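## Task

Move the red bin and the blue bin, and no other bin, to the bench edge closest to the arms. Return the hook to the spot it occupies now, lying flat on the bench with its handle sticking out past that same edge. Every other object must finish resting on what it rests on now. Anything kept in position only by a robot at the end does not count. Finally, release everything and move the arms away.

## Robot and tools

ROBOTS. There are three identical i2rt Big YAM arms, named arm1, arm2 and arm3. Each has six joints, a two-finger gripper and a wrist camera (arm1_cam_wrist, arm2_cam_wrist, arm3_cam_wrist). Two fixed room cameras, room_a and room_b, also watch the scene. Every image is 672x504 pixels. The hand can reach roughly 1.0 m from the vertical axis of joint 1. With joints 1 and 6 at 0 and the hand level and pointing forward, the wrist camera rides on top of the hand and looks toward the fingertips. Joints move at different speeds, so the hand can sweep a wide, curved path between two postures.

FRAMES. One shared scene frame is used. Its origin is on the floor and +z points up. The 'hand' point is midway between the fingertips. The hand's z axis runs along the fingers, and the fingers open and close along its y axis. The pose of each arm's foot is never printed.

JOINTS. All commands are absolute joint targets, not offsets. Each value is followed by its range and its tolerance for counting as reached.
- joint1_rad: -2.879 to 2.879, ±0.045. Turns the whole arm about its foot; positive is counter-clockwise seen from above; 0 means the arm unfolds toward the way its foot faces.
- joint2_rad: 0 to 3.141, ±0.14. Shoulder; 0 points the upper arm backward and about level; increasing values lift it and then swing it forward.
- joint3_rad: 0 to 3.019, ±0.09. Elbow; 0 is fully folded; larger values open it.
- joint4_rad: -1.692 to 1.57, ±0.055. Hand pitch; positive tips the fingers up.
- joint5_rad: -1.57 to 1.57, ±0.03. Sideways hand swing; positive goes to the arm's right.
- joint6_rad: -2.094 to 2.094, ±0.035. Hand roll; positive is clockwise viewed from behind the hand.
- gripper_m: 0 to 0.093 m, ±0.003. Gap between the fingertips. Each finger pad can squeeze with about 50 to 62 N, and some grippers with less.

TOOLS.
execute_actions: 'actions' is a list holding either one action or nothing. An action is an object keyed by arm name. Each arm gets its own object {"joints": {...}}, which maps joint names to absolute targets in radians (gripper_m in metres). You may name any subset of the arms and of their joints. Anything you leave out keeps its earlier target and may still be pushing toward it. All the named motions start together and may finish at different times. One action lasts at most 15 s. 'cameras' chooses which images come back: leave it out, pass null or pass ["all"] for every camera, or pass [] for none. If any key is unknown or any value is out of range, the whole call is rejected and nothing moves. An empty list only reports state and images.
Example: {"actions":[{"arm1":{"joints":{"gripper_m":0.05}},"arm2":{"joints":{"joint1_rad":0.3}}}],"cameras":["room_a"]}
wait: 'seconds' runs from 0 to 10. It commands nothing new while the scene keeps running. It returns what an empty execute_actions would return.
zoom_image: 'camera' is one of the five camera names. 'region' is [x0, y0, x1, y1] in pixels of that camera's most recent full image, measured from its top-left corner, and may be at most 504 by 504 pixels.
finished_scene: 'scene' is the current scene's number. It closes the scene for good once the last command has been held. The result reports whether the task was met and gives the next task. A reply that contains no tool call ends everything.

RESULTS. Each result contains each robot's state, including joint_positions and joint torques, plus the images in the order given on the 'pictures' line. Torques follow joint order (gripper excluded). They are noisy, they have a fixed offset and scale for each arm, and they are not zero in free air. joint_status tells how each commanded motion of the last accepted action ended:
- off_target: the joint stopped short of its target and may keep pushing.
- contact_stop: the joint gave up its target and holds where it stopped.
- time_out: the joint ran out of time. It may keep a target, capped near its current position (0.375, 0.375, 0.113, 0.225, 0.075 and 0.3 rad for joints 1 to 6), and on_its_own will name it if it keeps pushing.
- not_followed: a built-in self- and inter-arm collision check withheld the joint targets. The result shows a 'joint command not followed' line, often with a 'cause:' line. The gripper part of the command still runs, and the withheld targets may be retried later.
- limit_stop_at_motor_heat: the arm was stopped by heat. Resend the target.
on_its_own lists anything the call did not command; 'held at' there gives the target being held, not the joint's actual position. To relieve a joint that keeps pushing, send its reported position as the new target. A very small change from the current position may produce no motion at all. A joint carrying a load sags over time.

CAUTIONS. The arms do not stop when they touch something and can push very hard. Never let two arms squeeze against each other, since that ends the run. Hard hits between arms are also risky, and the collision check can react too late; it also ignores fingers, gripper housings and wrist cameras. Nothing in the state reports arm-to-arm contact. Do not knock objects off the work area or onto the floor, since that ends the scene. Avoid dropping, slipping, slamming or forcing objects. Loose items may sometimes get nudged by outside pushes. Sustained loads heat the motors, and heat builds even while you are thinking. A MOTOR HOT line appears from 85 °C. At 100 °C an OVER-TEMPERATURE FAULT drops that arm until it cools. If a call in a reply reports a stop, the later motion, wait and finish calls in that same reply are skipped. The scene keeps running while you reason, and the robots hold their last command during that time. Keep robot motion time short.

Each tool is called after "Emit:" by a JSON object that holds its "name" and its "arguments".

## Session

Emit:
{"name": "execute_actions", "arguments": {"actions": []}}

Scene clock: 0.00 s.
Joint torques (N m, as the arm reports them, + toward a larger angle): no reading
arm1.joint_positions: joint1_rad=-0.338 joint2_rad=+0.412 joint3_rad=+1.405 joint4_rad=-1.427 joint5_rad=-0.064 joint6_rad=+0.731 gripper_m=+0.094
arm1.joint_status: not commanded
arm1.hand: x=-0.8938 y=+0.1338 z=+1.3444 quat_wxyz=(-0.269, +0.233, -0.811, -0.465) (m; scene frame)
arm2.joint_positions: joint1_rad=+0.399 joint2_rad=+0.384 joint3_rad=+1.438 joint4_rad=-1.610 joint5_rad=+0.180 joint6_rad=+0.022 gripper_m=+0.094
arm2.joint_status: not commanded
arm2.hand: x=-0.0272 y=+0.0955 z=+1.2753 quat_wxyz=(-0.324, +0.703, -0.516, -0.367) (m; scene frame)
arm3.joint_positions: joint1_rad=-0.706 joint2_rad=+0.602 joint3_rad=+1.455 joint4_rad=-1.504 joint5_rad=-0.261 joint6_rad=-0.433 gripper_m=+0.095
arm3.joint_status: not commanded
arm3.hand: x=+1.0356 y=+0.1768 z=+1.2676 quat_wxyz=(-0.400, +0.589, -0.669, -0.211) (m; scene frame)
pictures: arm1_cam_wrist, arm2_cam_wrist, arm3_cam_wrist, room_a, room_b
Images, in order (width x height): arm1_cam_wrist 672x504, arm2_cam_wrist 672x504, arm3_cam_wrist 672x504, room_a 672x504, room_b 672x504.

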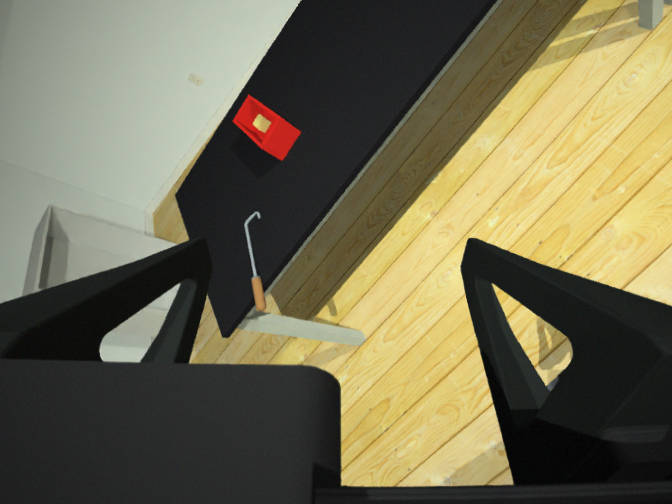

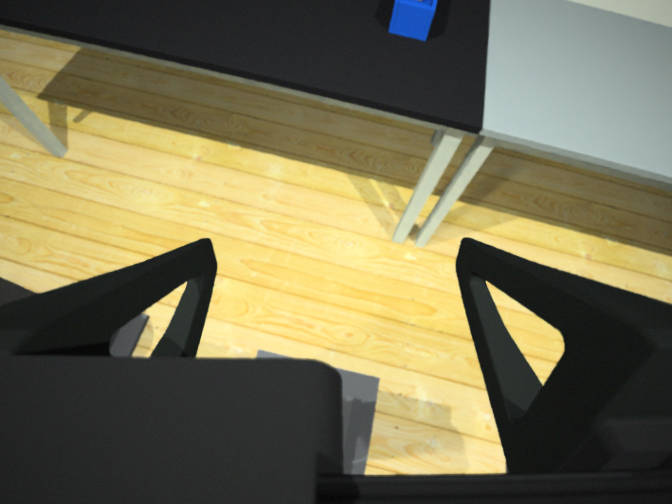

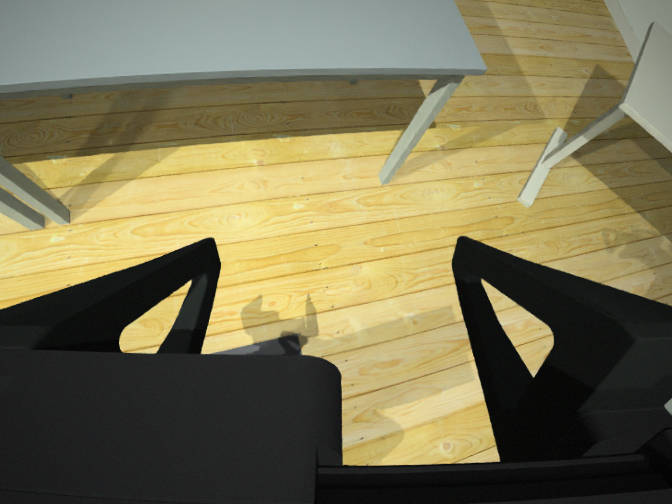

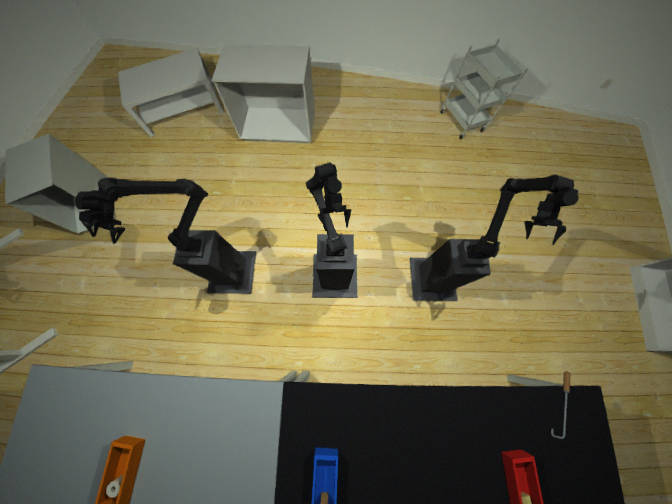

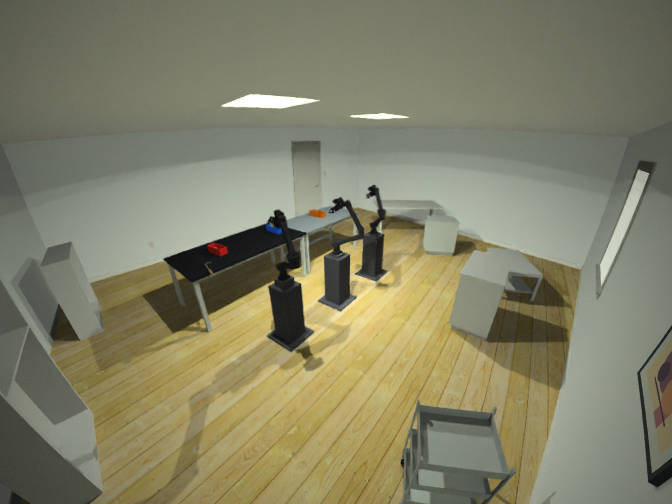

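Emit:
{"name": "execute_actions", "arguments": {"actions": [{"arm1":{"joints":{"joint1_rad":0.865,"joint2_rad":2.55,"joint3_rad":1.96,"joint4_rad":0.64,"joint5_rad":1.18,"joint6_rad":0}},"arm2":{"joints":{"joint1_rad":-0.3,"joint2_rad":1.3,"joint3_rad":1.93,"joint4_rad":0.66,"joint5_rad":0.65,"joint6_rad":0}}}], "cameras": ["arm1_cam_wrist","room_a"]}}

Scene clock: 11.73 s.
Joint torques (N m, as the arm reports them, + toward a larger angle): arm1=[ -0.97 -26.78  10.1    1.99   0.15  -0.24] | arm2=[-1.07 -7.9   7.9   0.24 -0.16 -0.11] | arm3=[ 0.78  1.58  9.9   1.79  0.   -0.01]
arm1.joint_positions: joint1_rad=+0.860 joint2_rad=+2.565 joint3_rad=+1.930 joint4_rad=+0.623 joint5_rad=+1.178 joint6_rad=+0.014 gripper_m=+0.094
arm1.joint_status: all done
arm1.hand: x=-1.4629 y=+0.6492 z=+0.8369 quat_wxyz=(-0.564, +0.420, -0.573, -0.421) (m; scene frame)
arm2.joint_positions: joint1_rad=-0.295 joint2_rad=+1.301 joint3_rad=+1.911 joint4_rad=+0.653 joint5_rad=+0.646 joint6_rad=+0.011 gripper_m=+0.095
arm2.joint_status: all done
arm2.hand: x=+0.1778 y=+0.3229 z=+1.6702 quat_wxyz=(-0.772, -0.162, -0.304, -0.534) (m; scene frame)
arm3.joint_positions: joint1_rad=-0.706 joint2_rad=+0.602 joint3_rad=+1.455 joint4_rad=-1.504 joint5_rad=-0.261 joint6_rad=-0.433 gripper_m=+0.095
arm3.joint_status: not commanded
arm3.hand: x=+1.0356 y=+0.1768 z=+1.2676 quat_wxyz=(-0.400, +0.589, -0.669, -0.211) (m; scene frame)
pictures: arm1_cam_wrist, room_a
Images, in order (width x height): arm1_cam_wrist 672x504, room_a 672x504.

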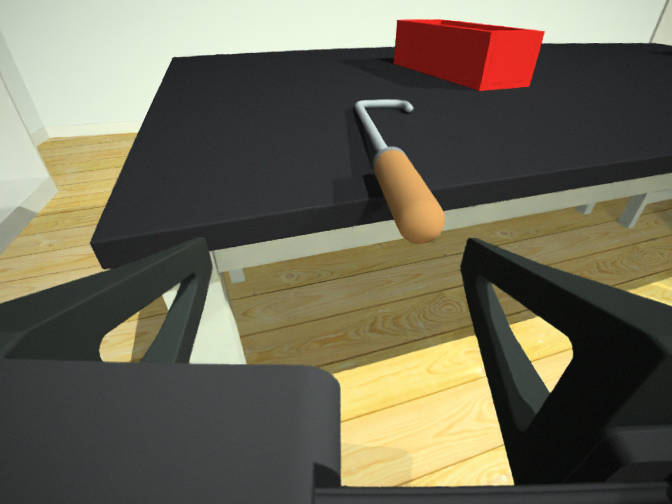

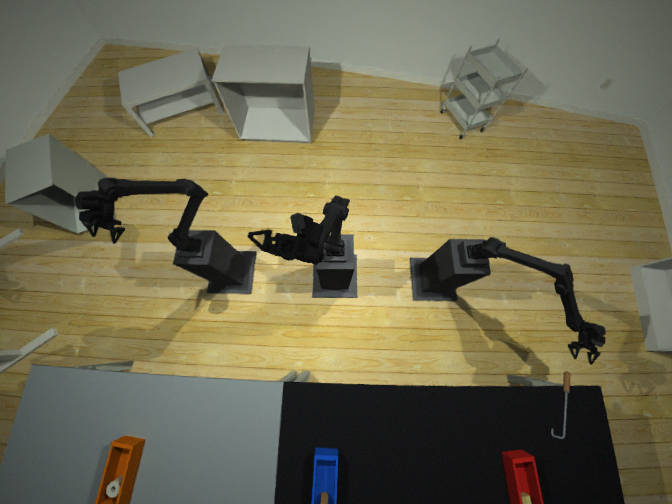

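Emit:
{"name": "execute_actions", "arguments": {"actions": [{"arm1":{"joints":{"joint1_rad":0.645,"joint5_rad":0.89}}}], "cameras": ["arm1_cam_wrist"]}}

Emit:
{"name": "execute_actions", "arguments": {"actions": [{"arm1":{"joints":{"joint2_rad":2.62,"joint4_rad":0.7}}}], "cameras": ["arm1_cam_wrist"]}}

Scene clock: 17.27 s.
Joint torques (N m, as the arm reports them, + toward a larger angle): arm1=[ -1.82 -27.03  10.27   2.04  -0.01  -0.23] | arm2=[-1.29 -8.12  7.96  0.23 -0.16 -0.12] | arm3=[0.65 1.32 9.99 1.95 0.02 0.01]
arm1.joint_positions: joint1_rad=+0.652 joint2_rad=+2.565 joint3_rad=+1.930 joint4_rad=+0.624 joint5_rad=+0.892 joint6_rad=+0.013 gripper_m=+0.094
arm1.joint_status: all done
arm1.hand: x=-1.3635 y=+0.7630 z=+0.8357 quat_wxyz=(-0.546, +0.442, -0.557, -0.443) (m; scene frame)
arm2.joint_positions: joint1_rad=-0.295 joint2_rad=+1.301 joint3_rad=+1.911 joint4_rad=+0.653 joint5_rad=+0.646 joint6_rad=+0.011 gripper_m=+0.095
arm2.joint_status: not commanded
arm2.hand: x=+0.1778 y=+0.3229 z=+1.6702 quat_wxyz=(-0.772, -0.162, -0.304, -0.534) (m; scene frame)
arm3.joint_positions: joint1_rad=-0.706 joint2_rad=+0.602 joint3_rad=+1.455 joint4_rad=-1.504 joint5_rad=-0.261 joint6_rad=-0.433 gripper_m=+0.095
arm3.joint_status: not commanded
arm3.hand: x=+1.0356 y=+0.1768 z=+1.2676 quat_wxyz=(-0.400, +0.589, -0.669, -0.211) (m; scene frame)
pictures: arm1_cam_wrist
Images, in order (width x height): arm1_cam_wrist 672x504.

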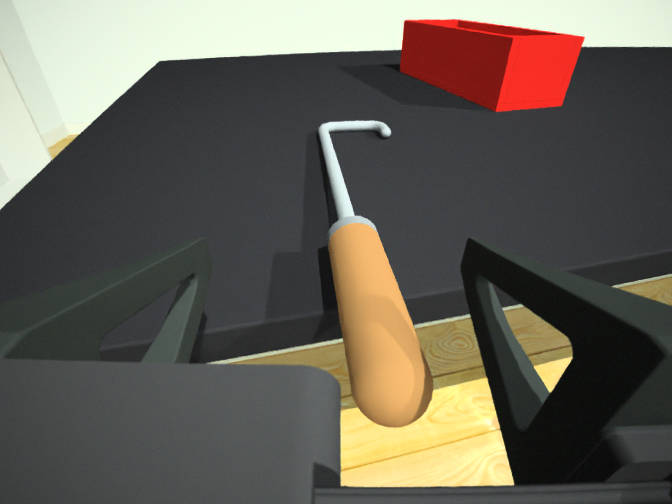

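Scene clock: 18.17 s.
Joint torques (N m, as the arm reports them, + toward a larger angle): arm1=[ -1.92 -25.    10.03   2.09  -0.02  -0.23] | arm2=[-1.2  -7.83  7.89  0.25 -0.16 -0.12] | arm3=[ 0.64  1.33  9.89  1.71  0.01 -0.01]
arm1.joint_positions: joint1_rad=+0.652 joint2_rad=+2.609 joint3_rad=+1.930 joint4_rad=+0.683 joint5_rad=+0.892 joint6_rad=+0.013 gripper_m=+0.094
arm1.joint_status: all done
arm1.hand: x=-1.3611 y=+0.7598 z=+0.8091 quat_wxyz=(-0.546, +0.437, -0.557, -0.448) (m; scene frame)
arm2.joint_positions: joint1_rad=-0.295 joint2_rad=+1.301 joint3_rad=+1.911 joint4_rad=+0.653 joint5_rad=+0.646 joint6_rad=+0.011 gripper_m=+0.095
arm2.joint_status: not commanded
arm2.hand: x=+0.1778 y=+0.3229 z=+1.6702 quat_wxyz=(-0.772, -0.162, -0.304, -0.534) (m; scene frame)
arm3.joint_positions: joint1_rad=-0.706 joint2_rad=+0.602 joint3_rad=+1.455 joint4_rad=-1.504 joint5_rad=-0.261 joint6_rad=-0.433 gripper_m=+0.095
arm3.joint_status: not commanded
arm3.hand: x=+1.0356 y=+0.1768 z=+1.2676 quat_wxyz=(-0.400, +0.589, -0.669, -0.211) (m; scene frame)
pictures: arm1_cam_wrist
Images, in order (width x height): arm1_cam_wrist 672x504.

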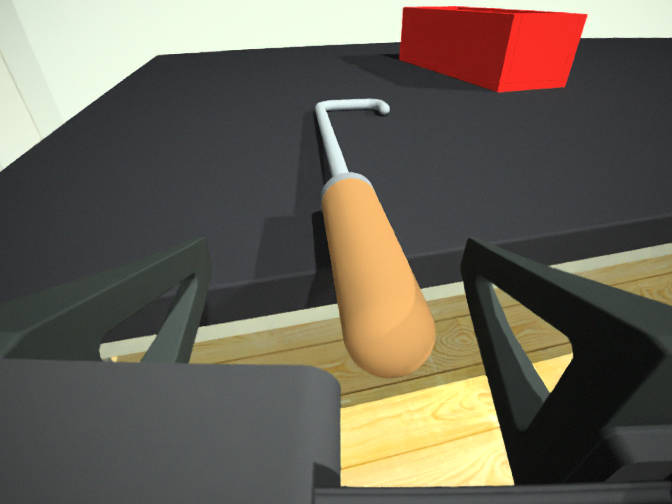

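Emit:
{"name": "execute_actions", "arguments": {"actions": [{"arm1":{"joints":{"joint1_rad":0.6,"joint5_rad":0.75,"joint3_rad":1.9}}}], "cameras": []}}

Emit:
{"name": "execute_actions", "arguments": {"actions": [{"arm1":{"joints":{"gripper_m":0}}}], "cameras": ["arm1_cam_wrist"]}}

Emit:
{"name": "execute_actions", "arguments": {"actions": [{"arm1":{"joints":{"joint2_rad":2.5,"joint6_rad":1.55}}}], "cameras": ["arm1_cam_wrist","room_a"]}}

Scene clock: 22.43 s.
Joint torques (N m, as the arm reports them, + toward a larger angle): arm1=[ -0.95 -24.76   8.11   2.09  -0.04  -0.23] | arm2=[-1.02 -7.87  7.8   0.21 -0.18 -0.11] | arm3=[ 0.49  1.4   9.76  1.57  0.02 -0.02]
arm1.joint_positions: joint1_rad=+0.593 joint2_rad=+2.610 joint3_rad=+1.894 joint4_rad=+0.685 joint5_rad=+0.752 joint6_rad=+0.013 gripper_m=+0.094
arm1.joint_status: all done
arm1.hand: x=-1.3344 y=+0.7811 z=+0.7909 quat_wxyz=(-0.527, +0.471, -0.540, -0.458) (m; scene frame)
arm2.joint_positions: joint1_rad=-0.295 joint2_rad=+1.301 joint3_rad=+1.911 joint4_rad=+0.653 joint5_rad=+0.646 joint6_rad=+0.011 gripper_m=+0.095
arm2.joint_status: not commanded
arm2.hand: x=+0.1778 y=+0.3229 z=+1.6702 quat_wxyz=(-0.772, -0.162, -0.304, -0.534) (m; scene frame)
arm3.joint_positions: joint1_rad=-0.706 joint2_rad=+0.602 joint3_rad=+1.455 joint4_rad=-1.504 joint5_rad=-0.261 joint6_rad=-0.433 gripper_m=+0.095
arm3.joint_status: not commanded
arm3.hand: x=+1.0356 y=+0.1768 z=+1.2676 quat_wxyz=(-0.400, +0.589, -0.669, -0.211) (m; scene frame)
pictures: none
No camera images: the call's "cameras" was empty. Leave "cameras" out to get every camera's image.

Scene clock: 23.17 s.
Joint torques (N m, as the arm reports them, + toward a larger angle): arm1=[ -0.93 -24.7    8.08   2.09   0.    -0.22] | arm2=[-0.85 -7.97  7.93  0.19 -0.14 -0.11] | arm3=[ 1.2   1.46  9.83  1.69  0.03 -0.04]
arm1.joint_positions: joint1_rad=+0.594 joint2_rad=+2.610 joint3_rad=+1.894 joint4_rad=+0.685 joint5_rad=+0.752 joint6_rad=+0.013 gripper_m=+0.029
arm1.joint_status: gripper_m off_target (ended at +0.029, target +0.000)
arm1.hand: x=-1.3352 y=+0.7809 z=+0.7909 quat_wxyz=(-0.526, +0.472, -0.539, -0.458) (m; scene frame)
arm2.joint_positions: joint1_rad=-0.295 joint2_rad=+1.301 joint3_rad=+1.911 joint4_rad=+0.653 joint5_rad=+0.646 joint6_rad=+0.011 gripper_m=+0.095
arm2.joint_status: not commanded
arm2.hand: x=+0.1778 y=+0.3229 z=+1.6702 quat_wxyz=(-0.772, -0.162, -0.304, -0.534) (m; scene frame)
arm3.joint_positions: joint1_rad=-0.706 joint2_rad=+0.602 joint3_rad=+1.455 joint4_rad=-1.504 joint5_rad=-0.261 joint6_rad=-0.433 gripper_m=+0.095
arm3.joint_status: not commanded
arm3.hand: x=+1.0356 y=+0.1768 z=+1.2676 quat_wxyz=(-0.400, +0.589, -0.669, -0.211) (m; scene frame)
pictures: arm1_cam_wrist
Images, in order (width x height): arm1_cam_wrist 672x504.

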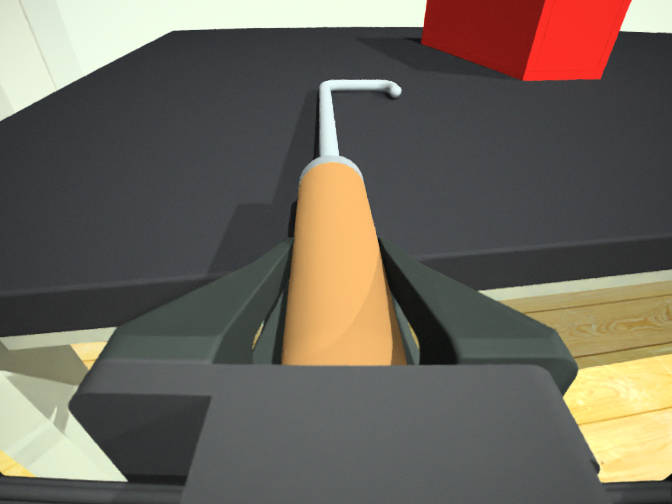

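Scene clock: 25.33 s.
Joint torques (N m, as the arm reports them, + toward a larger angle): arm1=[ -0.96 -28.7    9.38   2.03  -0.09   0.02] | arm2=[-0.93 -8.1   7.76  0.23 -0.17 -0.13] | arm3=[ 0.87  1.86  9.78  1.75  0.01 -0.04]
arm1.joint_positions: joint1_rad=+0.594 joint2_rad=+2.545 joint3_rad=+1.880 joint4_rad=+0.685 joint5_rad=+0.753 joint6_rad=+1.532 gripper_m=+0.029
arm1.joint_status: all done
arm1.hand: x=-1.3364 y=+0.7835 z=+0.8394 quat_wxyz=(-0.056, -0.042, -0.702, -0.709) (m; scene frame)
arm2.joint_positions: joint1_rad=-0.295 joint2_rad=+1.301 joint3_rad=+1.911 joint4_rad=+0.653 joint5_rad=+0.646 joint6_rad=+0.011 gripper_m=+0.095
arm2.joint_status: not commanded
arm2.hand: x=+0.1778 y=+0.3229 z=+1.6702 quat_wxyz=(-0.772, -0.162, -0.304, -0.534) (m; scene frame)
arm3.joint_positions: joint1_rad=-0.706 joint2_rad=+0.602 joint3_rad=+1.455 joint4_rad=-1.504 joint5_rad=-0.261 joint6_rad=-0.433 gripper_m=+0.095
arm3.joint_status: not commanded
arm3.hand: x=+1.0356 y=+0.1768 z=+1.2676 quat_wxyz=(-0.400, +0.589, -0.669, -0.211) (m; scene frame)
pictures: arm1_cam_wrist, room_a
Images, in order (width x height): arm1_cam_wrist 672x504, room_a 672x504.

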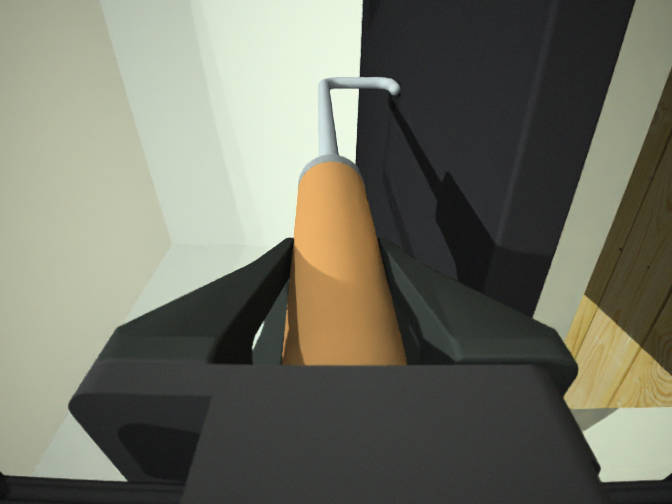

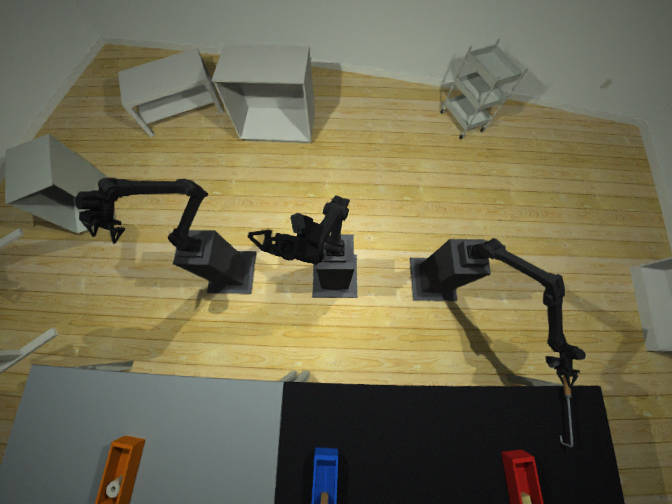

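Emit:
{"name": "execute_actions", "arguments": {"actions": [{"arm1":{"joints":{"joint2_rad":2.22}}}], "cameras": []}}

Emit:
{"name": "execute_actions", "arguments": {"actions": [{"arm1":{"joints":{"joint1_rad":0.045,"joint5_rad":0,"joint4_rad":0.46}}}], "cameras": ["arm1_cam_wrist"]}}

Emit:
{"name": "execute_actions", "arguments": {"actions": [{"arm1":{"joints":{"joint2_rad":2.32}}}], "cameras": ["arm1_cam_wrist","room_a"]}}

Scene clock: 44.77 s.
Joint torques (N m, as the arm reports them, + toward a larger angle): arm1=[ -1.04 -26.62  12.61   2.33  -0.28  -0.02] | arm2=[-1.03 -8.22  7.89  0.31 -0.16 -0.12] | arm3=[ 1.29  1.54  9.67  1.86  0.02 -0.03]
arm1.joint_positions: joint1_rad=+0.595 joint2_rad=+2.257 joint3_rad=+1.851 joint4_rad=+0.674 joint5_rad=+0.753 joint6_rad=+1.537 gripper_m=+0.029
arm1.joint_status: all done
arm1.hand: x=-1.3265 y=+0.7710 z=+1.0661 quat_wxyz=(+0.001, -0.100, -0.629, -0.771) (m; scene frame)
arm2.joint_positions: joint1_rad=-0.295 joint2_rad=+1.301 joint3_rad=+1.911 joint4_rad=+0.653 joint5_rad=+0.646 joint6_rad=+0.011 gripper_m=+0.095
arm2.joint_status: not commanded
arm2.hand: x=+0.1778 y=+0.3229 z=+1.6702 quat_wxyz=(-0.772, -0.162, -0.304, -0.534) (m; scene frame)
arm3.joint_positions: joint1_rad=-0.706 joint2_rad=+0.602 joint3_rad=+1.455 joint4_rad=-1.504 joint5_rad=-0.261 joint6_rad=-0.433 gripper_m=+0.095
arm3.joint_status: not commanded
arm3.hand: x=+1.0356 y=+0.1768 z=+1.2676 quat_wxyz=(-0.400, +0.589, -0.669, -0.211) (m; scene frame)
pictures: none
No camera images: the call's "cameras" was empty. Leave "cameras" out to get every camera's image.

Scene clock: 47.30 s.
Joint torques (N m, as the arm reports them, + toward a larger angle): arm1=[ -0.88 -27.62  12.93   2.75  -0.01  -0.04] | arm2=[-0.82 -8.15  7.81  0.25 -0.17 -0.11] | arm3=[ 0.98  1.69  9.87  1.73  0.03 -0.02]
arm1.joint_positions: joint1_rad=+0.038 joint2_rad=+2.261 joint3_rad=+1.851 joint4_rad=+0.429 joint5_rad=+0.001 joint6_rad=+1.538 gripper_m=+0.029
arm1.joint_status: all done
arm1.hand: x=-0.9807 y=+0.9127 z=+1.0133 quat_wxyz=(+0.011, +0.029, -0.701, -0.713) (m; scene frame)
arm2.joint_positions: joint1_rad=-0.295 joint2_rad=+1.301 joint3_rad=+1.911 joint4_rad=+0.653 joint5_rad=+0.646 joint6_rad=+0.011 gripper_m=+0.095
arm2.joint_status: not commanded
arm2.hand: x=+0.1778 y=+0.3229 z=+1.6702 quat_wxyz=(-0.772, -0.162, -0.304, -0.534) (m; scene frame)
arm3.joint_positions: joint1_rad=-0.706 joint2_rad=+0.602 joint3_rad=+1.455 joint4_rad=-1.504 joint5_rad=-0.261 joint6_rad=-0.433 gripper_m=+0.095
arm3.joint_status: not commanded
arm3.hand: x=+1.0356 y=+0.1768 z=+1.2676 quat_wxyz=(-0.400, +0.589, -0.669, -0.211) (m; scene frame)
pictures: arm1_cam_wrist
Images, in order (width x height): arm1_cam_wrist 672x504.

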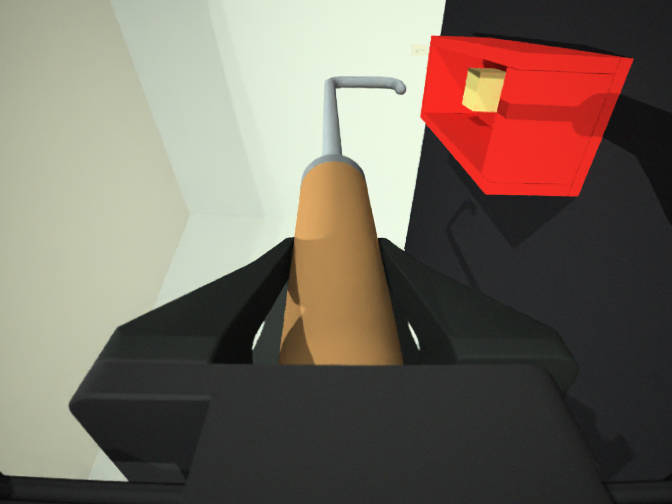

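Scene clock: 48.40 s.
Joint torques (N m, as the arm reports them, + toward a larger angle): arm1=[ -0.95 -29.96  12.44   3.05   0.01  -0.04] | arm2=[-0.82 -8.13  7.94  0.28 -0.15 -0.14] | arm3=[1.03 1.84 9.97 1.58 0.   0.02]
arm1.joint_positions: joint1_rad=+0.038 joint2_rad=+2.383 joint3_rad=+1.851 joint4_rad=+0.421 joint5_rad=+0.001 joint6_rad=+1.539 gripper_m=+0.029
arm1.joint_status: all done
arm1.hand: x=-0.9822 y=+0.9178 z=+0.9020 quat_wxyz=(+0.011, +0.032, -0.745, -0.666) (m; scene frame)
arm2.joint_positions: joint1_rad=-0.295 joint2_rad=+1.301 joint3_rad=+1.911 joint4_rad=+0.653 joint5_rad=+0.646 joint6_rad=+0.011 gripper_m=+0.095
arm2.joint_status: not commanded
arm2.hand: x=+0.1778 y=+0.3229 z=+1.6702 quat_wxyz=(-0.772, -0.162, -0.304, -0.534) (m; scene frame)
arm3.joint_positions: joint1_rad=-0.706 joint2_rad=+0.602 joint3_rad=+1.455 joint4_rad=-1.504 joint5_rad=-0.261 joint6_rad=-0.433 gripper_m=+0.095
arm3.joint_status: not commanded
arm3.hand: x=+1.0356 y=+0.1768 z=+1.2676 quat_wxyz=(-0.400, +0.589, -0.669, -0.211) (m; scene frame)
pictures: arm1_cam_wrist, room_a
Images, in order (width x height): arm1_cam_wrist 672x504, room_a 672x504.

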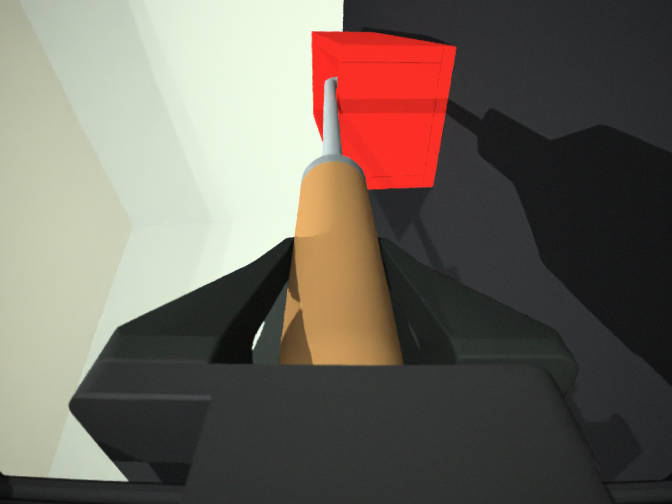

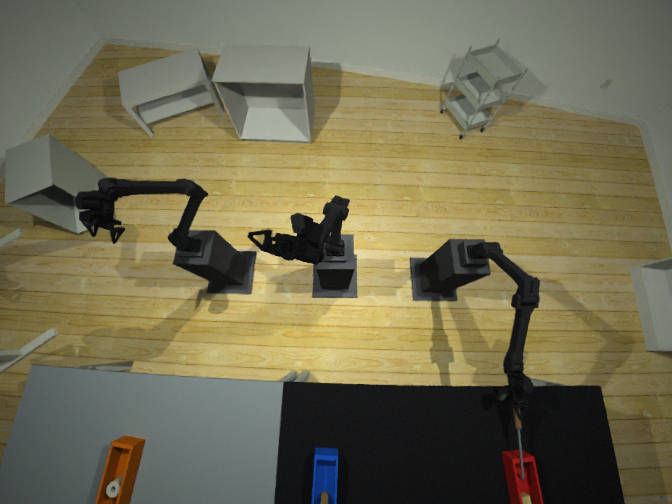

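Emit:
{"name": "execute_actions", "arguments": {"actions": [{"arm1":{"joints":{"joint1_rad":0.075,"joint2_rad":2.23,"joint3_rad":1.67,"joint4_rad":0.59}}}], "cameras": []}}

Emit:
{"name": "execute_actions", "arguments": {"actions": [{"arm1":{"joints":{"joint2_rad":2.04,"joint3_rad":1.29,"joint4_rad":0.77}}}], "cameras": ["arm1_cam_wrist"]}}

Emit:
{"name": "execute_actions", "arguments": {"actions": [{"arm1":{"joints":{"joint2_rad":1.87,"joint3_rad":0.96,"joint4_rad":0.92}}}], "cameras": []}}

Emit:
{"name": "execute_actions", "arguments": {"actions": [{"arm1":{"joints":{"joint2_rad":1.71,"joint3_rad":0.66,"joint4_rad":1.04}}}], "cameras": ["arm1_cam_wrist","room_a"]}}

Scene clock: 55.73 s.
Joint torques (N m, as the arm reports them, + toward a larger angle): arm1=[ -1.75 -28.68   9.54   3.18   0.01  -0.05] | arm2=[-1.11 -7.79  7.94  0.22 -0.16 -0.1 ] | arm3=[1.29 1.42 9.92 1.71 0.   0.  ]
arm1.joint_positions: joint1_rad=+0.076 joint2_rad=+2.297 joint3_rad=+1.652 joint4_rad=+0.547 joint5_rad=+0.001 joint6_rad=+1.539 gripper_m=+0.029
arm1.joint_status: all done
arm1.hand: x=-1.0129 y=+0.8723 z=+0.8965 quat_wxyz=(+0.024, +0.046, -0.740, -0.670) (m; scene frame)
arm2.joint_positions: joint1_rad=-0.295 joint2_rad=+1.301 joint3_rad=+1.911 joint4_rad=+0.653 joint5_rad=+0.646 joint6_rad=+0.011 gripper_m=+0.095
arm2.joint_status: not commanded
arm2.hand: x=+0.1778 y=+0.3229 z=+1.6702 quat_wxyz=(-0.772, -0.162, -0.304, -0.534) (m; scene frame)
arm3.joint_positions: joint1_rad=-0.706 joint2_rad=+0.602 joint3_rad=+1.455 joint4_rad=-1.504 joint5_rad=-0.261 joint6_rad=-0.433 gripper_m=+0.095
arm3.joint_status: not commanded
arm3.hand: x=+1.0356 y=+0.1768 z=+1.2676 quat_wxyz=(-0.400, +0.589, -0.669, -0.211) (m; scene frame)
pictures: none
No camera images: the call's "cameras" was empty. Leave "cameras" out to get every camera's image.

Scene clock: 56.90 s.
Joint torques (N m, as the arm reports them, + toward a larger angle): arm1=[ -1.55 -22.98   9.42   3.3    0.01  -0.04] | arm2=[-1.14 -8.23  7.95  0.2  -0.16 -0.11] | arm3=[ 0.9   1.35 10.04  1.71  0.01 -0.01]
arm1.joint_positions: joint1_rad=+0.076 joint2_rad=+2.082 joint3_rad=+1.259 joint4_rad=+0.722 joint5_rad=+0.001 joint6_rad=+1.539 gripper_m=+0.029
arm1.joint_status: all done
arm1.hand: x=-1.0028 y=+0.7697 z=+0.9047 quat_wxyz=(+0.024, +0.046, -0.741, -0.669) (m; scene frame)
arm2.joint_positions: joint1_rad=-0.295 joint2_rad=+1.301 joint3_rad=+1.911 joint4_rad=+0.653 joint5_rad=+0.646 joint6_rad=+0.011 gripper_m=+0.095
arm2.joint_status: not commanded
arm2.hand: x=+0.1778 y=+0.3229 z=+1.6702 quat_wxyz=(-0.772, -0.162, -0.304, -0.534) (m; scene frame)
arm3.joint_positions: joint1_rad=-0.706 joint2_rad=+0.602 joint3_rad=+1.455 joint4_rad=-1.504 joint5_rad=-0.261 joint6_rad=-0.433 gripper_m=+0.095
arm3.joint_status: not commanded
arm3.hand: x=+1.0356 y=+0.1768 z=+1.2676 quat_wxyz=(-0.400, +0.589, -0.669, -0.211) (m; scene frame)
pictures: arm1_cam_wrist
Images, in order (width x height): arm1_cam_wrist 672x504.

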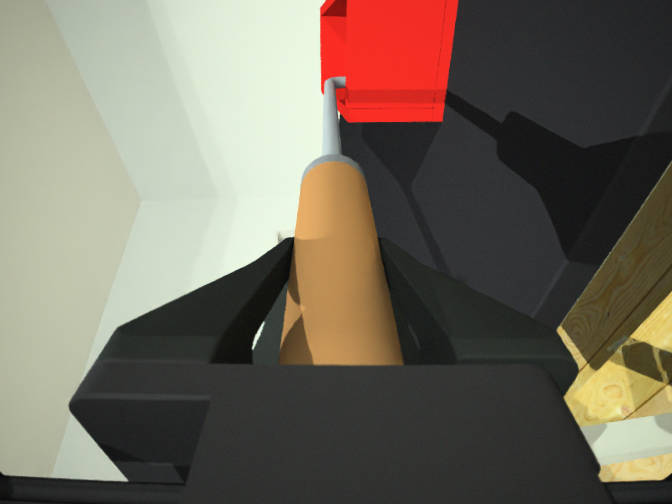

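Scene clock: 57.97 s.
Joint torques (N m, as the arm reports them, + toward a larger angle): arm1=[ -1.57 -19.45   8.01   3.4    0.01  -0.04] | arm2=[-0.89 -8.23  7.91  0.21 -0.17 -0.1 ] | arm3=[ 0.9   1.95  9.81  1.55 -0.03  0.  ]
arm1.joint_positions: joint1_rad=+0.076 joint2_rad=+1.911 joint3_rad=+0.935 joint4_rad=+0.870 joint5_rad=+0.001 joint6_rad=+1.539 gripper_m=+0.029
arm1.joint_status: all done
arm1.hand: x=-0.9930 y=+0.6701 z=+0.9048 quat_wxyz=(+0.024, +0.046, -0.743, -0.667) (m; scene frame)
arm2.joint_positions: joint1_rad=-0.295 joint2_rad=+1.301 joint3_rad=+1.911 joint4_rad=+0.653 joint5_rad=+0.646 joint6_rad=+0.011 gripper_m=+0.095
arm2.joint_status: not commanded
arm2.hand: x=+0.1778 y=+0.3229 z=+1.6702 quat_wxyz=(-0.772, -0.162, -0.304, -0.534) (m; scene frame)
arm3.joint_positions: joint1_rad=-0.706 joint2_rad=+0.602 joint3_rad=+1.455 joint4_rad=-1.504 joint5_rad=-0.261 joint6_rad=-0.433 gripper_m=+0.095
arm3.joint_status: not commanded
arm3.hand: x=+1.0356 y=+0.1768 z=+1.2676 quat_wxyz=(-0.400, +0.589, -0.669, -0.211) (m; scene frame)
pictures: none
No camera images: the call's "cameras" was empty. Leave "cameras" out to get every camera's image.

Scene clock: 58.97 s.
Joint torques (N m, as the arm reports them, + toward a larger angle): arm1=[ -1.57 -15.19   6.98   3.39   0.01  -0.04] | arm2=[-0.78 -7.98  7.93  0.22 -0.15 -0.12] | arm3=[1.18 2.22 9.94 1.59 0.01 0.03]
arm1.joint_positions: joint1_rad=+0.076 joint2_rad=+1.743 joint3_rad=+0.636 joint4_rad=+0.990 joint5_rad=+0.001 joint6_rad=+1.539 gripper_m=+0.029
arm1.joint_status: all done
arm1.hand: x=-0.9831 y=+0.5685 z=+0.9041 quat_wxyz=(+0.024, +0.046, -0.747, -0.663) (m; scene frame)
arm2.joint_positions: joint1_rad=-0.295 joint2_rad=+1.301 joint3_rad=+1.911 joint4_rad=+0.653 joint5_rad=+0.646 joint6_rad=+0.011 gripper_m=+0.095
arm2.joint_status: not commanded
arm2.hand: x=+0.1778 y=+0.3229 z=+1.6702 quat_wxyz=(-0.772, -0.162, -0.304, -0.534) (m; scene frame)
arm3.joint_positions: joint1_rad=-0.706 joint2_rad=+0.602 joint3_rad=+1.455 joint4_rad=-1.504 joint5_rad=-0.261 joint6_rad=-0.433 gripper_m=+0.095
arm3.joint_status: not commanded
arm3.hand: x=+1.0356 y=+0.1768 z=+1.2676 quat_wxyz=(-0.400, +0.589, -0.669, -0.211) (m; scene frame)
pictures: arm1_cam_wrist, room_a
Images, in order (width x height): arm1_cam_wrist 672x504, room_a 672x504.

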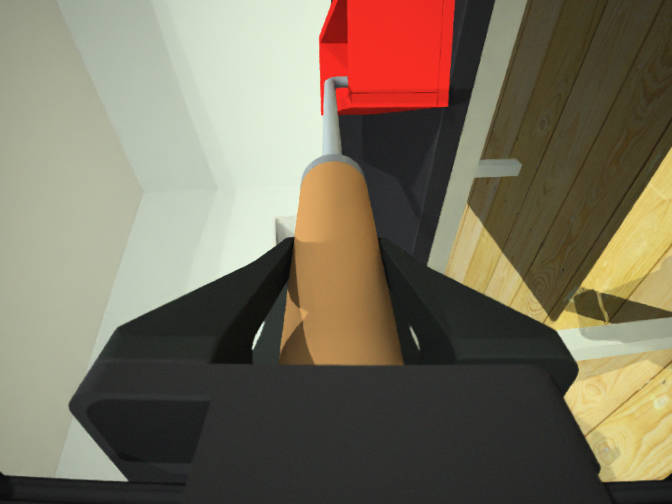

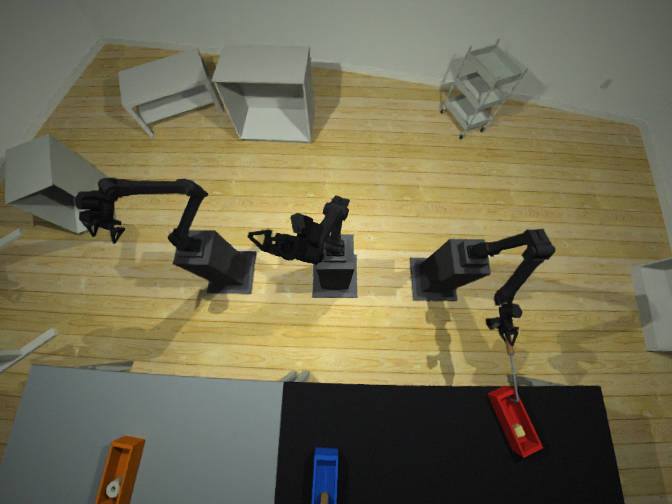

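Emit:
{"name": "execute_actions", "arguments": {"actions": [{"arm1":{"joints":{"joint3_rad":1.96}}}], "cameras": []}}

Emit:
{"name": "execute_actions", "arguments": {"actions": [{"arm1":{"joints":{"joint1_rad":-0.67,"joint2_rad":2.42,"joint4_rad":0.71,"joint5_rad":-0.65}}}], "cameras": []}}

Emit:
{"name": "execute_actions", "arguments": {"actions": [{"arm1":{"joints":{"joint6_rad":0}}}], "cameras": []}}

Emit:
{"name": "execute_actions", "arguments": {"actions": [{"arm1":{"joints":{"joint2_rad":2.59}}}], "cameras": ["arm1_cam_wrist","room_a"]}}

Scene clock: 66.07 s.
Joint torques (N m, as the arm reports them, + toward a larger angle): arm1=[ -1.6  -18.66  13.4    0.98  -0.09   0.01] | arm2=[-1.1  -7.99  7.89  0.31 -0.16 -0.11] | arm3=[ 0.44  1.93  9.88  1.81 -0.01 -0.01]
arm1.joint_positions: joint1_rad=+0.076 joint2_rad=+1.732 joint3_rad=+1.898 joint4_rad=+1.025 joint5_rad=+0.001 joint6_rad=+1.540 gripper_m=+0.029
arm1.joint_status: all done
arm1.hand: x=-0.9837 y=+0.6195 z=+1.5670 quat_wxyz=(+0.033, +0.009, -0.190, -0.981) (m; scene frame)
arm2.joint_positions: joint1_rad=-0.295 joint2_rad=+1.301 joint3_rad=+1.911 joint4_rad=+0.653 joint5_rad=+0.646 joint6_rad=+0.011 gripper_m=+0.095
arm2.joint_status: not commanded
arm2.hand: x=+0.1778 y=+0.3229 z=+1.6702 quat_wxyz=(-0.772, -0.162, -0.304, -0.534) (m; scene frame)
arm3.joint_positions: joint1_rad=-0.706 joint2_rad=+0.602 joint3_rad=+1.455 joint4_rad=-1.504 joint5_rad=-0.261 joint6_rad=-0.433 gripper_m=+0.095
arm3.joint_status: not commanded
arm3.hand: x=+1.0356 y=+0.1768 z=+1.2676 quat_wxyz=(-0.400, +0.589, -0.669, -0.211) (m; scene frame)
pictures: none
No camera images: the call's "cameras" was empty. Leave "cameras" out to get every camera's image.

Scene clock: 68.47 s.
Joint torques (N m, as the arm reports them, + toward a larger angle): arm1=[ -1.05 -28.57  13.25   2.57   0.06  -0.15] | arm2=[-0.91 -7.99  7.82  0.23 -0.16 -0.11] | arm3=[ 1.33  1.65 10.03  1.87  0.   -0.02]
arm1.joint_positions: joint1_rad=-0.677 joint2_rad=+2.462 joint3_rad=+1.896 joint4_rad=+0.682 joint5_rad=-0.650 joint6_rad=+1.548 gripper_m=+0.029
arm1.joint_status: all done
arm1.hand: x=-0.4668 y=+0.7718 z=+0.9138 quat_wxyz=(-0.033, +0.028, -0.674, -0.737) (m; scene frame)
arm2.joint_positions: joint1_rad=-0.295 joint2_rad=+1.301 joint3_rad=+1.911 joint4_rad=+0.653 joint5_rad=+0.646 joint6_rad=+0.011 gripper_m=+0.095
arm2.joint_status: not commanded
arm2.hand: x=+0.1778 y=+0.3229 z=+1.6702 quat_wxyz=(-0.772, -0.162, -0.304, -0.534) (m; scene frame)
arm3.joint_positions: joint1_rad=-0.706 joint2_rad=+0.602 joint3_rad=+1.455 joint4_rad=-1.504 joint5_rad=-0.261 joint6_rad=-0.433 gripper_m=+0.095
arm3.joint_status: not commanded
arm3.hand: x=+1.0356 y=+0.1768 z=+1.2676 quat_wxyz=(-0.400, +0.589, -0.669, -0.211) (m; scene frame)
pictures: none
No camera images: the call's "cameras" was empty. Leave "cameras" out to get every camera's image.

Scene clock: 70.60 s.
Joint torques (N m, as the arm reports them, + toward a larger angle): arm1=[ -0.98 -28.73  13.22   2.47   0.08  -0.28] | arm2=[-0.91 -8.11  7.92  0.26 -0.17 -0.11] | arm3=[ 0.48  1.88  9.73  1.61 -0.02 -0.04]
arm1.joint_positions: joint1_rad=-0.677 joint2_rad=+2.462 joint3_rad=+1.896 joint4_rad=+0.682 joint5_rad=-0.650 joint6_rad=+0.018 gripper_m=+0.029
arm1.joint_status: all done
arm1.hand: x=-0.4668 y=+0.7718 z=+0.9138 quat_wxyz=(-0.535, +0.487, -0.467, -0.509) (m; scene frame)
arm2.joint_positions: joint1_rad=-0.295 joint2_rad=+1.301 joint3_rad=+1.911 joint4_rad=+0.653 joint5_rad=+0.646 joint6_rad=+0.011 gripper_m=+0.095
arm2.joint_status: not commanded
arm2.hand: x=+0.1778 y=+0.3229 z=+1.6702 quat_wxyz=(-0.772, -0.162, -0.304, -0.534) (m; scene frame)
arm3.joint_positions: joint1_rad=-0.706 joint2_rad=+0.602 joint3_rad=+1.455 joint4_rad=-1.504 joint5_rad=-0.261 joint6_rad=-0.433 gripper_m=+0.095
arm3.joint_status: not commanded
arm3.hand: x=+1.0356 y=+0.1768 z=+1.2676 quat_wxyz=(-0.400, +0.589, -0.669, -0.211) (m; scene frame)
pictures: none
No camera images: the call's "cameras" was empty. Leave "cameras" out to get every camera's image.

Scene clock: 71.67 s.
Joint torques (N m, as the arm reports them, + toward a larger angle): arm1=[ -1.03 -26.77  11.16   1.91  -0.02  -0.08] | arm2=[-0.8  -8.09  7.86  0.25 -0.18 -0.12] | arm3=[ 1.49  1.54  9.89  1.93 -0.02 -0.01]
arm1.joint_positions: joint1_rad=-0.677 joint2_rad=+2.601 joint3_rad=+1.915 joint4_rad=+0.701 joint5_rad=-0.648 joint6_rad=+0.001 gripper_m=+0.029
arm1.joint_status: all done
arm1.hand: x=-0.4692 y=+0.7690 z=+0.8066 quat_wxyz=(-0.504, +0.496, -0.499, -0.500) (m; scene frame)
arm2.joint_positions: joint1_rad=-0.295 joint2_rad=+1.301 joint3_rad=+1.911 joint4_rad=+0.653 joint5_rad=+0.646 joint6_rad=+0.011 gripper_m=+0.095
arm2.joint_status: not commanded
arm2.hand: x=+0.1778 y=+0.3229 z=+1.6702 quat_wxyz=(-0.772, -0.162, -0.304, -0.534) (m; scene frame)
arm3.joint_positions: joint1_rad=-0.706 joint2_rad=+0.602 joint3_rad=+1.455 joint4_rad=-1.504 joint5_rad=-0.261 joint6_rad=-0.433 gripper_m=+0.095
arm3.joint_status: not commanded
arm3.hand: x=+1.0356 y=+0.1768 z=+1.2676 quat_wxyz=(-0.400, +0.589, -0.669, -0.211) (m; scene frame)
pictures: arm1_cam_wrist, room_a
Images, in order (width x height): arm1_cam_wrist 672x504, room_a 672x504.

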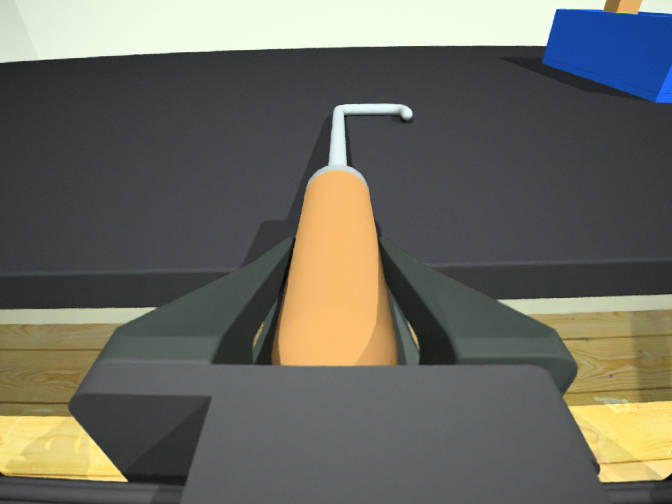

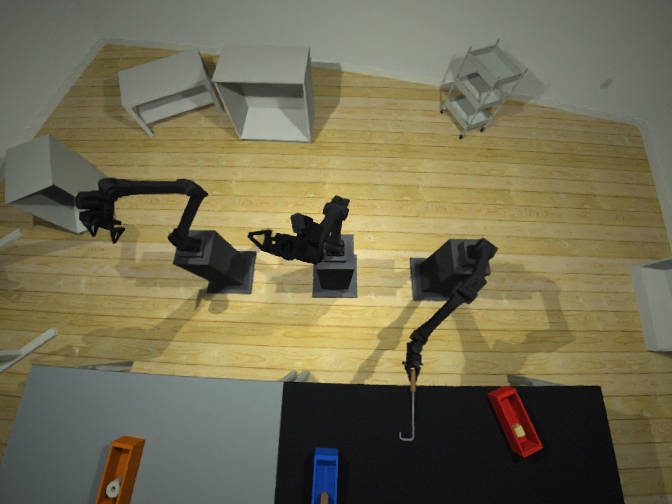

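Emit:
{"name": "execute_actions", "arguments": {"actions": [{"arm1":{"joints":{"gripper_m":0.093}}}], "cameras": []}}

Emit:
{"name": "execute_actions", "arguments": {"actions": [{"arm1":{"joints":{"joint2_rad":2.3}}}], "cameras": []}}

Emit:
{"name": "execute_actions", "arguments": {"actions": [{"arm1":{"joints":{"joint2_rad":1.6,"joint1_rad":0.3}},"arm2":{"joints":{"joint2_rad":2.0}}}], "cameras": []}}

Emit:
{"name": "execute_actions", "arguments": {"actions": [{"arm2":{"joints":{"joint2_rad":2.35,"joint1_rad":0.62}}}], "cameras": ["room_a"]}}

Emit:
{"name": "execute_actions", "arguments": {"actions": [{"arm2":{"joints":{"joint2_rad":2.54}}}], "cameras": ["arm2_cam_wrist"]}}

Scene clock: 77.47 s.
Joint torques (N m, as the arm reports them, + toward a larger angle): arm1=[ -0.79 -26.28  11.17   1.91  -0.02  -0.08] | arm2=[-0.95 -8.21  7.84  0.18 -0.17 -0.12] | arm3=[ 1.01  1.79  9.67  1.68 -0.03  0.01]
arm1.joint_positions: joint1_rad=-0.677 joint2_rad=+2.601 joint3_rad=+1.915 joint4_rad=+0.701 joint5_rad=-0.648 joint6_rad=+0.001 gripper_m=+0.093
arm1.joint_status: all done
arm1.hand: x=-0.4692 y=+0.7690 z=+0.8066 quat_wxyz=(-0.504, +0.496, -0.499, -0.500) (m; scene frame)
arm2.joint_positions: joint1_rad=-0.295 joint2_rad=+1.301 joint3_rad=+1.911 joint4_rad=+0.653 joint5_rad=+0.646 joint6_rad=+0.011 gripper_m=+0.095
arm2.joint_status: not commanded
arm2.hand: x=+0.1778 y=+0.3229 z=+1.6702 quat_wxyz=(-0.772, -0.162, -0.304, -0.534) (m; scene frame)
arm3.joint_positions: joint1_rad=-0.706 joint2_rad=+0.602 joint3_rad=+1.455 joint4_rad=-1.504 joint5_rad=-0.261 joint6_rad=-0.433 gripper_m=+0.095
arm3.joint_status: not commanded
arm3.hand: x=+1.0356 y=+0.1768 z=+1.2676 quat_wxyz=(-0.400, +0.589, -0.669, -0.211) (m; scene frame)
pictures: none
No camera images: the call's "cameras" was empty. Leave "cameras" out to get every camera's image.

Scene clock: 79.07 s.
Joint torques (N m, as the arm reports them, + toward a larger angle): arm1=[ -0.95 -24.67  10.     1.48   0.13  -0.06] | arm2=[-0.8  -7.99  7.82  0.24 -0.15 -0.14] | arm3=[ 0.78  1.13  9.88  1.65  0.01 -0.02]
arm1.joint_positions: joint1_rad=-0.677 joint2_rad=+2.296 joint3_rad=+1.948 joint4_rad=+0.709 joint5_rad=-0.648 joint6_rad=+0.001 gripper_m=+0.093
arm1.joint_status: all done
arm1.hand: x=-0.4720 y=+0.7638 z=+1.0916 quat_wxyz=(-0.617, +0.472, -0.371, -0.508) (m; scene frame)
arm2.joint_positions: joint1_rad=-0.295 joint2_rad=+1.301 joint3_rad=+1.911 joint4_rad=+0.653 joint5_rad=+0.646 joint6_rad=+0.011 gripper_m=+0.095
arm2.joint_status: not commanded
arm2.hand: x=+0.1778 y=+0.3229 z=+1.6702 quat_wxyz=(-0.772, -0.162, -0.304, -0.534) (m; scene frame)
arm3.joint_positions: joint1_rad=-0.706 joint2_rad=+0.602 joint3_rad=+1.455 joint4_rad=-1.504 joint5_rad=-0.261 joint6_rad=-0.433 gripper_m=+0.095
arm3.joint_status: not commanded
arm3.hand: x=+1.0356 y=+0.1768 z=+1.2676 quat_wxyz=(-0.400, +0.589, -0.669, -0.211) (m; scene frame)
pictures: none
No camera images: the call's "cameras" was empty. Leave "cameras" out to get every camera's image.

Scene clock: 81.03 s.
Joint torques (N m, as the arm reports them, + toward a larger angle): arm1=[ -1.44 -15.81   9.61   0.49   0.48  -0.03] | arm2=[ -0.95 -22.08  10.77   1.2   -0.02  -0.11] | arm3=[ 0.64  1.87  9.91  1.89 -0.01 -0.04]
arm1.joint_positions: joint1_rad=+0.300 joint2_rad=+1.615 joint3_rad=+1.945 joint4_rad=+0.713 joint5_rad=-0.651 joint6_rad=+0.001 gripper_m=+0.093
arm1.joint_status: all done
arm1.hand: x=-1.2035 y=+0.5161 z=+1.5961 quat_wxyz=(-0.467, +0.379, +0.103, -0.792) (m; scene frame)
arm2.joint_positions: joint1_rad=-0.295 joint2_rad=+1.984 joint3_rad=+1.905 joint4_rad=+0.654 joint5_rad=+0.646 joint6_rad=+0.011 gripper_m=+0.095
arm2.joint_status: all done
arm2.hand: x=+0.2919 y=+0.7380 z=+1.2713 quat_wxyz=(-0.752, +0.050, -0.529, -0.389) (m; scene frame)
arm3.joint_positions: joint1_rad=-0.706 joint2_rad=+0.602 joint3_rad=+1.455 joint4_rad=-1.504 joint5_rad=-0.261 joint6_rad=-0.433 gripper_m=+0.095
arm3.joint_status: not commanded
arm3.hand: x=+1.0356 y=+0.1768 z=+1.2676 quat_wxyz=(-0.400, +0.589, -0.669, -0.211) (m; scene frame)
pictures: none
No camera images: the call's "cameras" was empty. Leave "cameras" out to get every camera's image.

Scene clock: 83.30 s.
Joint torques (N m, as the arm reports them, + toward a larger angle): arm1=[ -1.43 -15.96   9.58   0.49   0.48  -0.03] | arm2=[ -0.67 -26.2   10.25   1.64   0.    -0.06] | arm3=[ 1.15  1.25  9.86  1.66  0.   -0.04]
arm1.joint_positions: joint1_rad=+0.300 joint2_rad=+1.615 joint3_rad=+1.945 joint4_rad=+0.713 joint5_rad=-0.651 joint6_rad=+0.001 gripper_m=+0.093
arm1.joint_status: not commanded
arm1.hand: x=-1.2035 y=+0.5161 z=+1.5961 quat_wxyz=(-0.467, +0.379, +0.103, -0.792) (m; scene frame)
arm2.joint_positions: joint1_rad=+0.621 joint2_rad=+2.334 joint3_rad=+1.908 joint4_rad=+0.651 joint5_rad=+0.648 joint6_rad=+0.010 gripper_m=+0.095
arm2.joint_status: all done
arm2.hand: x=-0.4702 y=+0.7682 z=+0.9816 quat_wxyz=(-0.505, +0.417, -0.487, -0.578) (m; scene frame)
arm3.joint_positions: joint1_rad=-0.706 joint2_rad=+0.602 joint3_rad=+1.455 joint4_rad=-1.504 joint5_rad=-0.261 joint6_rad=-0.433 gripper_m=+0.095
arm3.joint_status: not commanded
arm3.hand: x=+1.0356 y=+0.1768 z=+1.2676 quat_wxyz=(-0.400, +0.589, -0.669, -0.211) (m; scene frame)
pictures: room_a
Images, in order (width x height): room_a 672x504.

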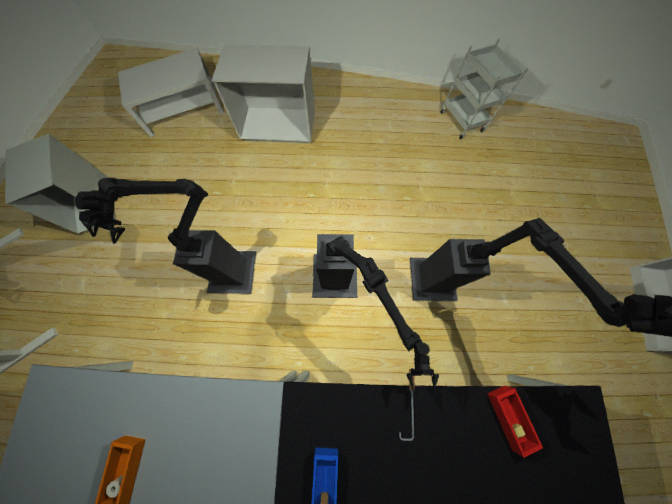

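Scene clock: 84.70 s.
Joint torques (N m, as the arm reports them, + toward a larger angle): arm1=[ -1.44 -15.98   9.6    0.51   0.48  -0.03] | arm2=[ -0.31 -30.09   9.49   1.35  -0.05  -0.02] | arm3=[ 1.47  1.62  9.79  1.74 -0.03 -0.01]
arm1.joint_positions: joint1_rad=+0.300 joint2_rad=+1.615 joint3_rad=+1.945 joint4_rad=+0.713 joint5_rad=-0.651 joint6_rad=+0.001 gripper_m=+0.093
arm1.joint_status: not commanded
arm1.hand: x=-1.2035 y=+0.5161 z=+1.5961 quat_wxyz=(-0.467, +0.379, +0.103, -0.792) (m; scene frame)
arm2.joint_positions: joint1_rad=+0.621 joint2_rad=+2.550 joint3_rad=+1.908 joint4_rad=+0.659 joint5_rad=+0.652 joint6_rad=+0.007 gripper_m=+0.095
arm2.joint_status: all done
arm2.hand: x=-0.4718 y=+0.7720 z=+0.7949 quat_wxyz=(-0.500, +0.492, -0.501, -0.506) (m; scene frame)
arm3.joint_positions: joint1_rad=-0.706 joint2_rad=+0.602 joint3_rad=+1.455 joint4_rad=-1.504 joint5_rad=-0.261 joint6_rad=-0.433 gripper_m=+0.095
arm3.joint_status: not commanded
arm3.hand: x=+1.0356 y=+0.1768 z=+1.2676 quat_wxyz=(-0.400, +0.589, -0.669, -0.211) (m; scene frame)
pictures: arm2_cam_wrist
Images, in order (width x height): arm2_cam_wrist 672x504.

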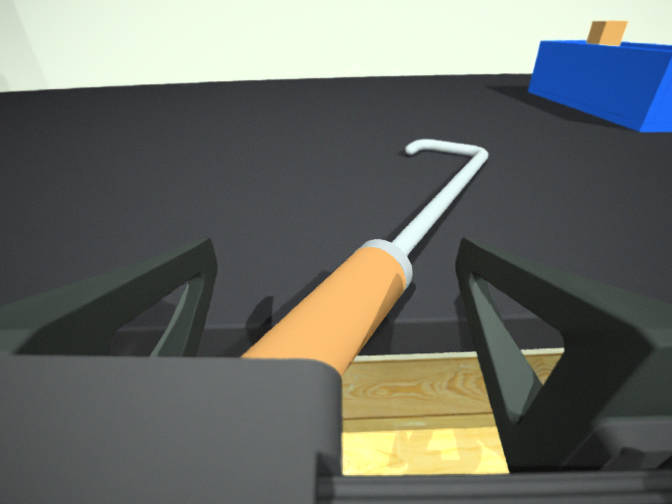

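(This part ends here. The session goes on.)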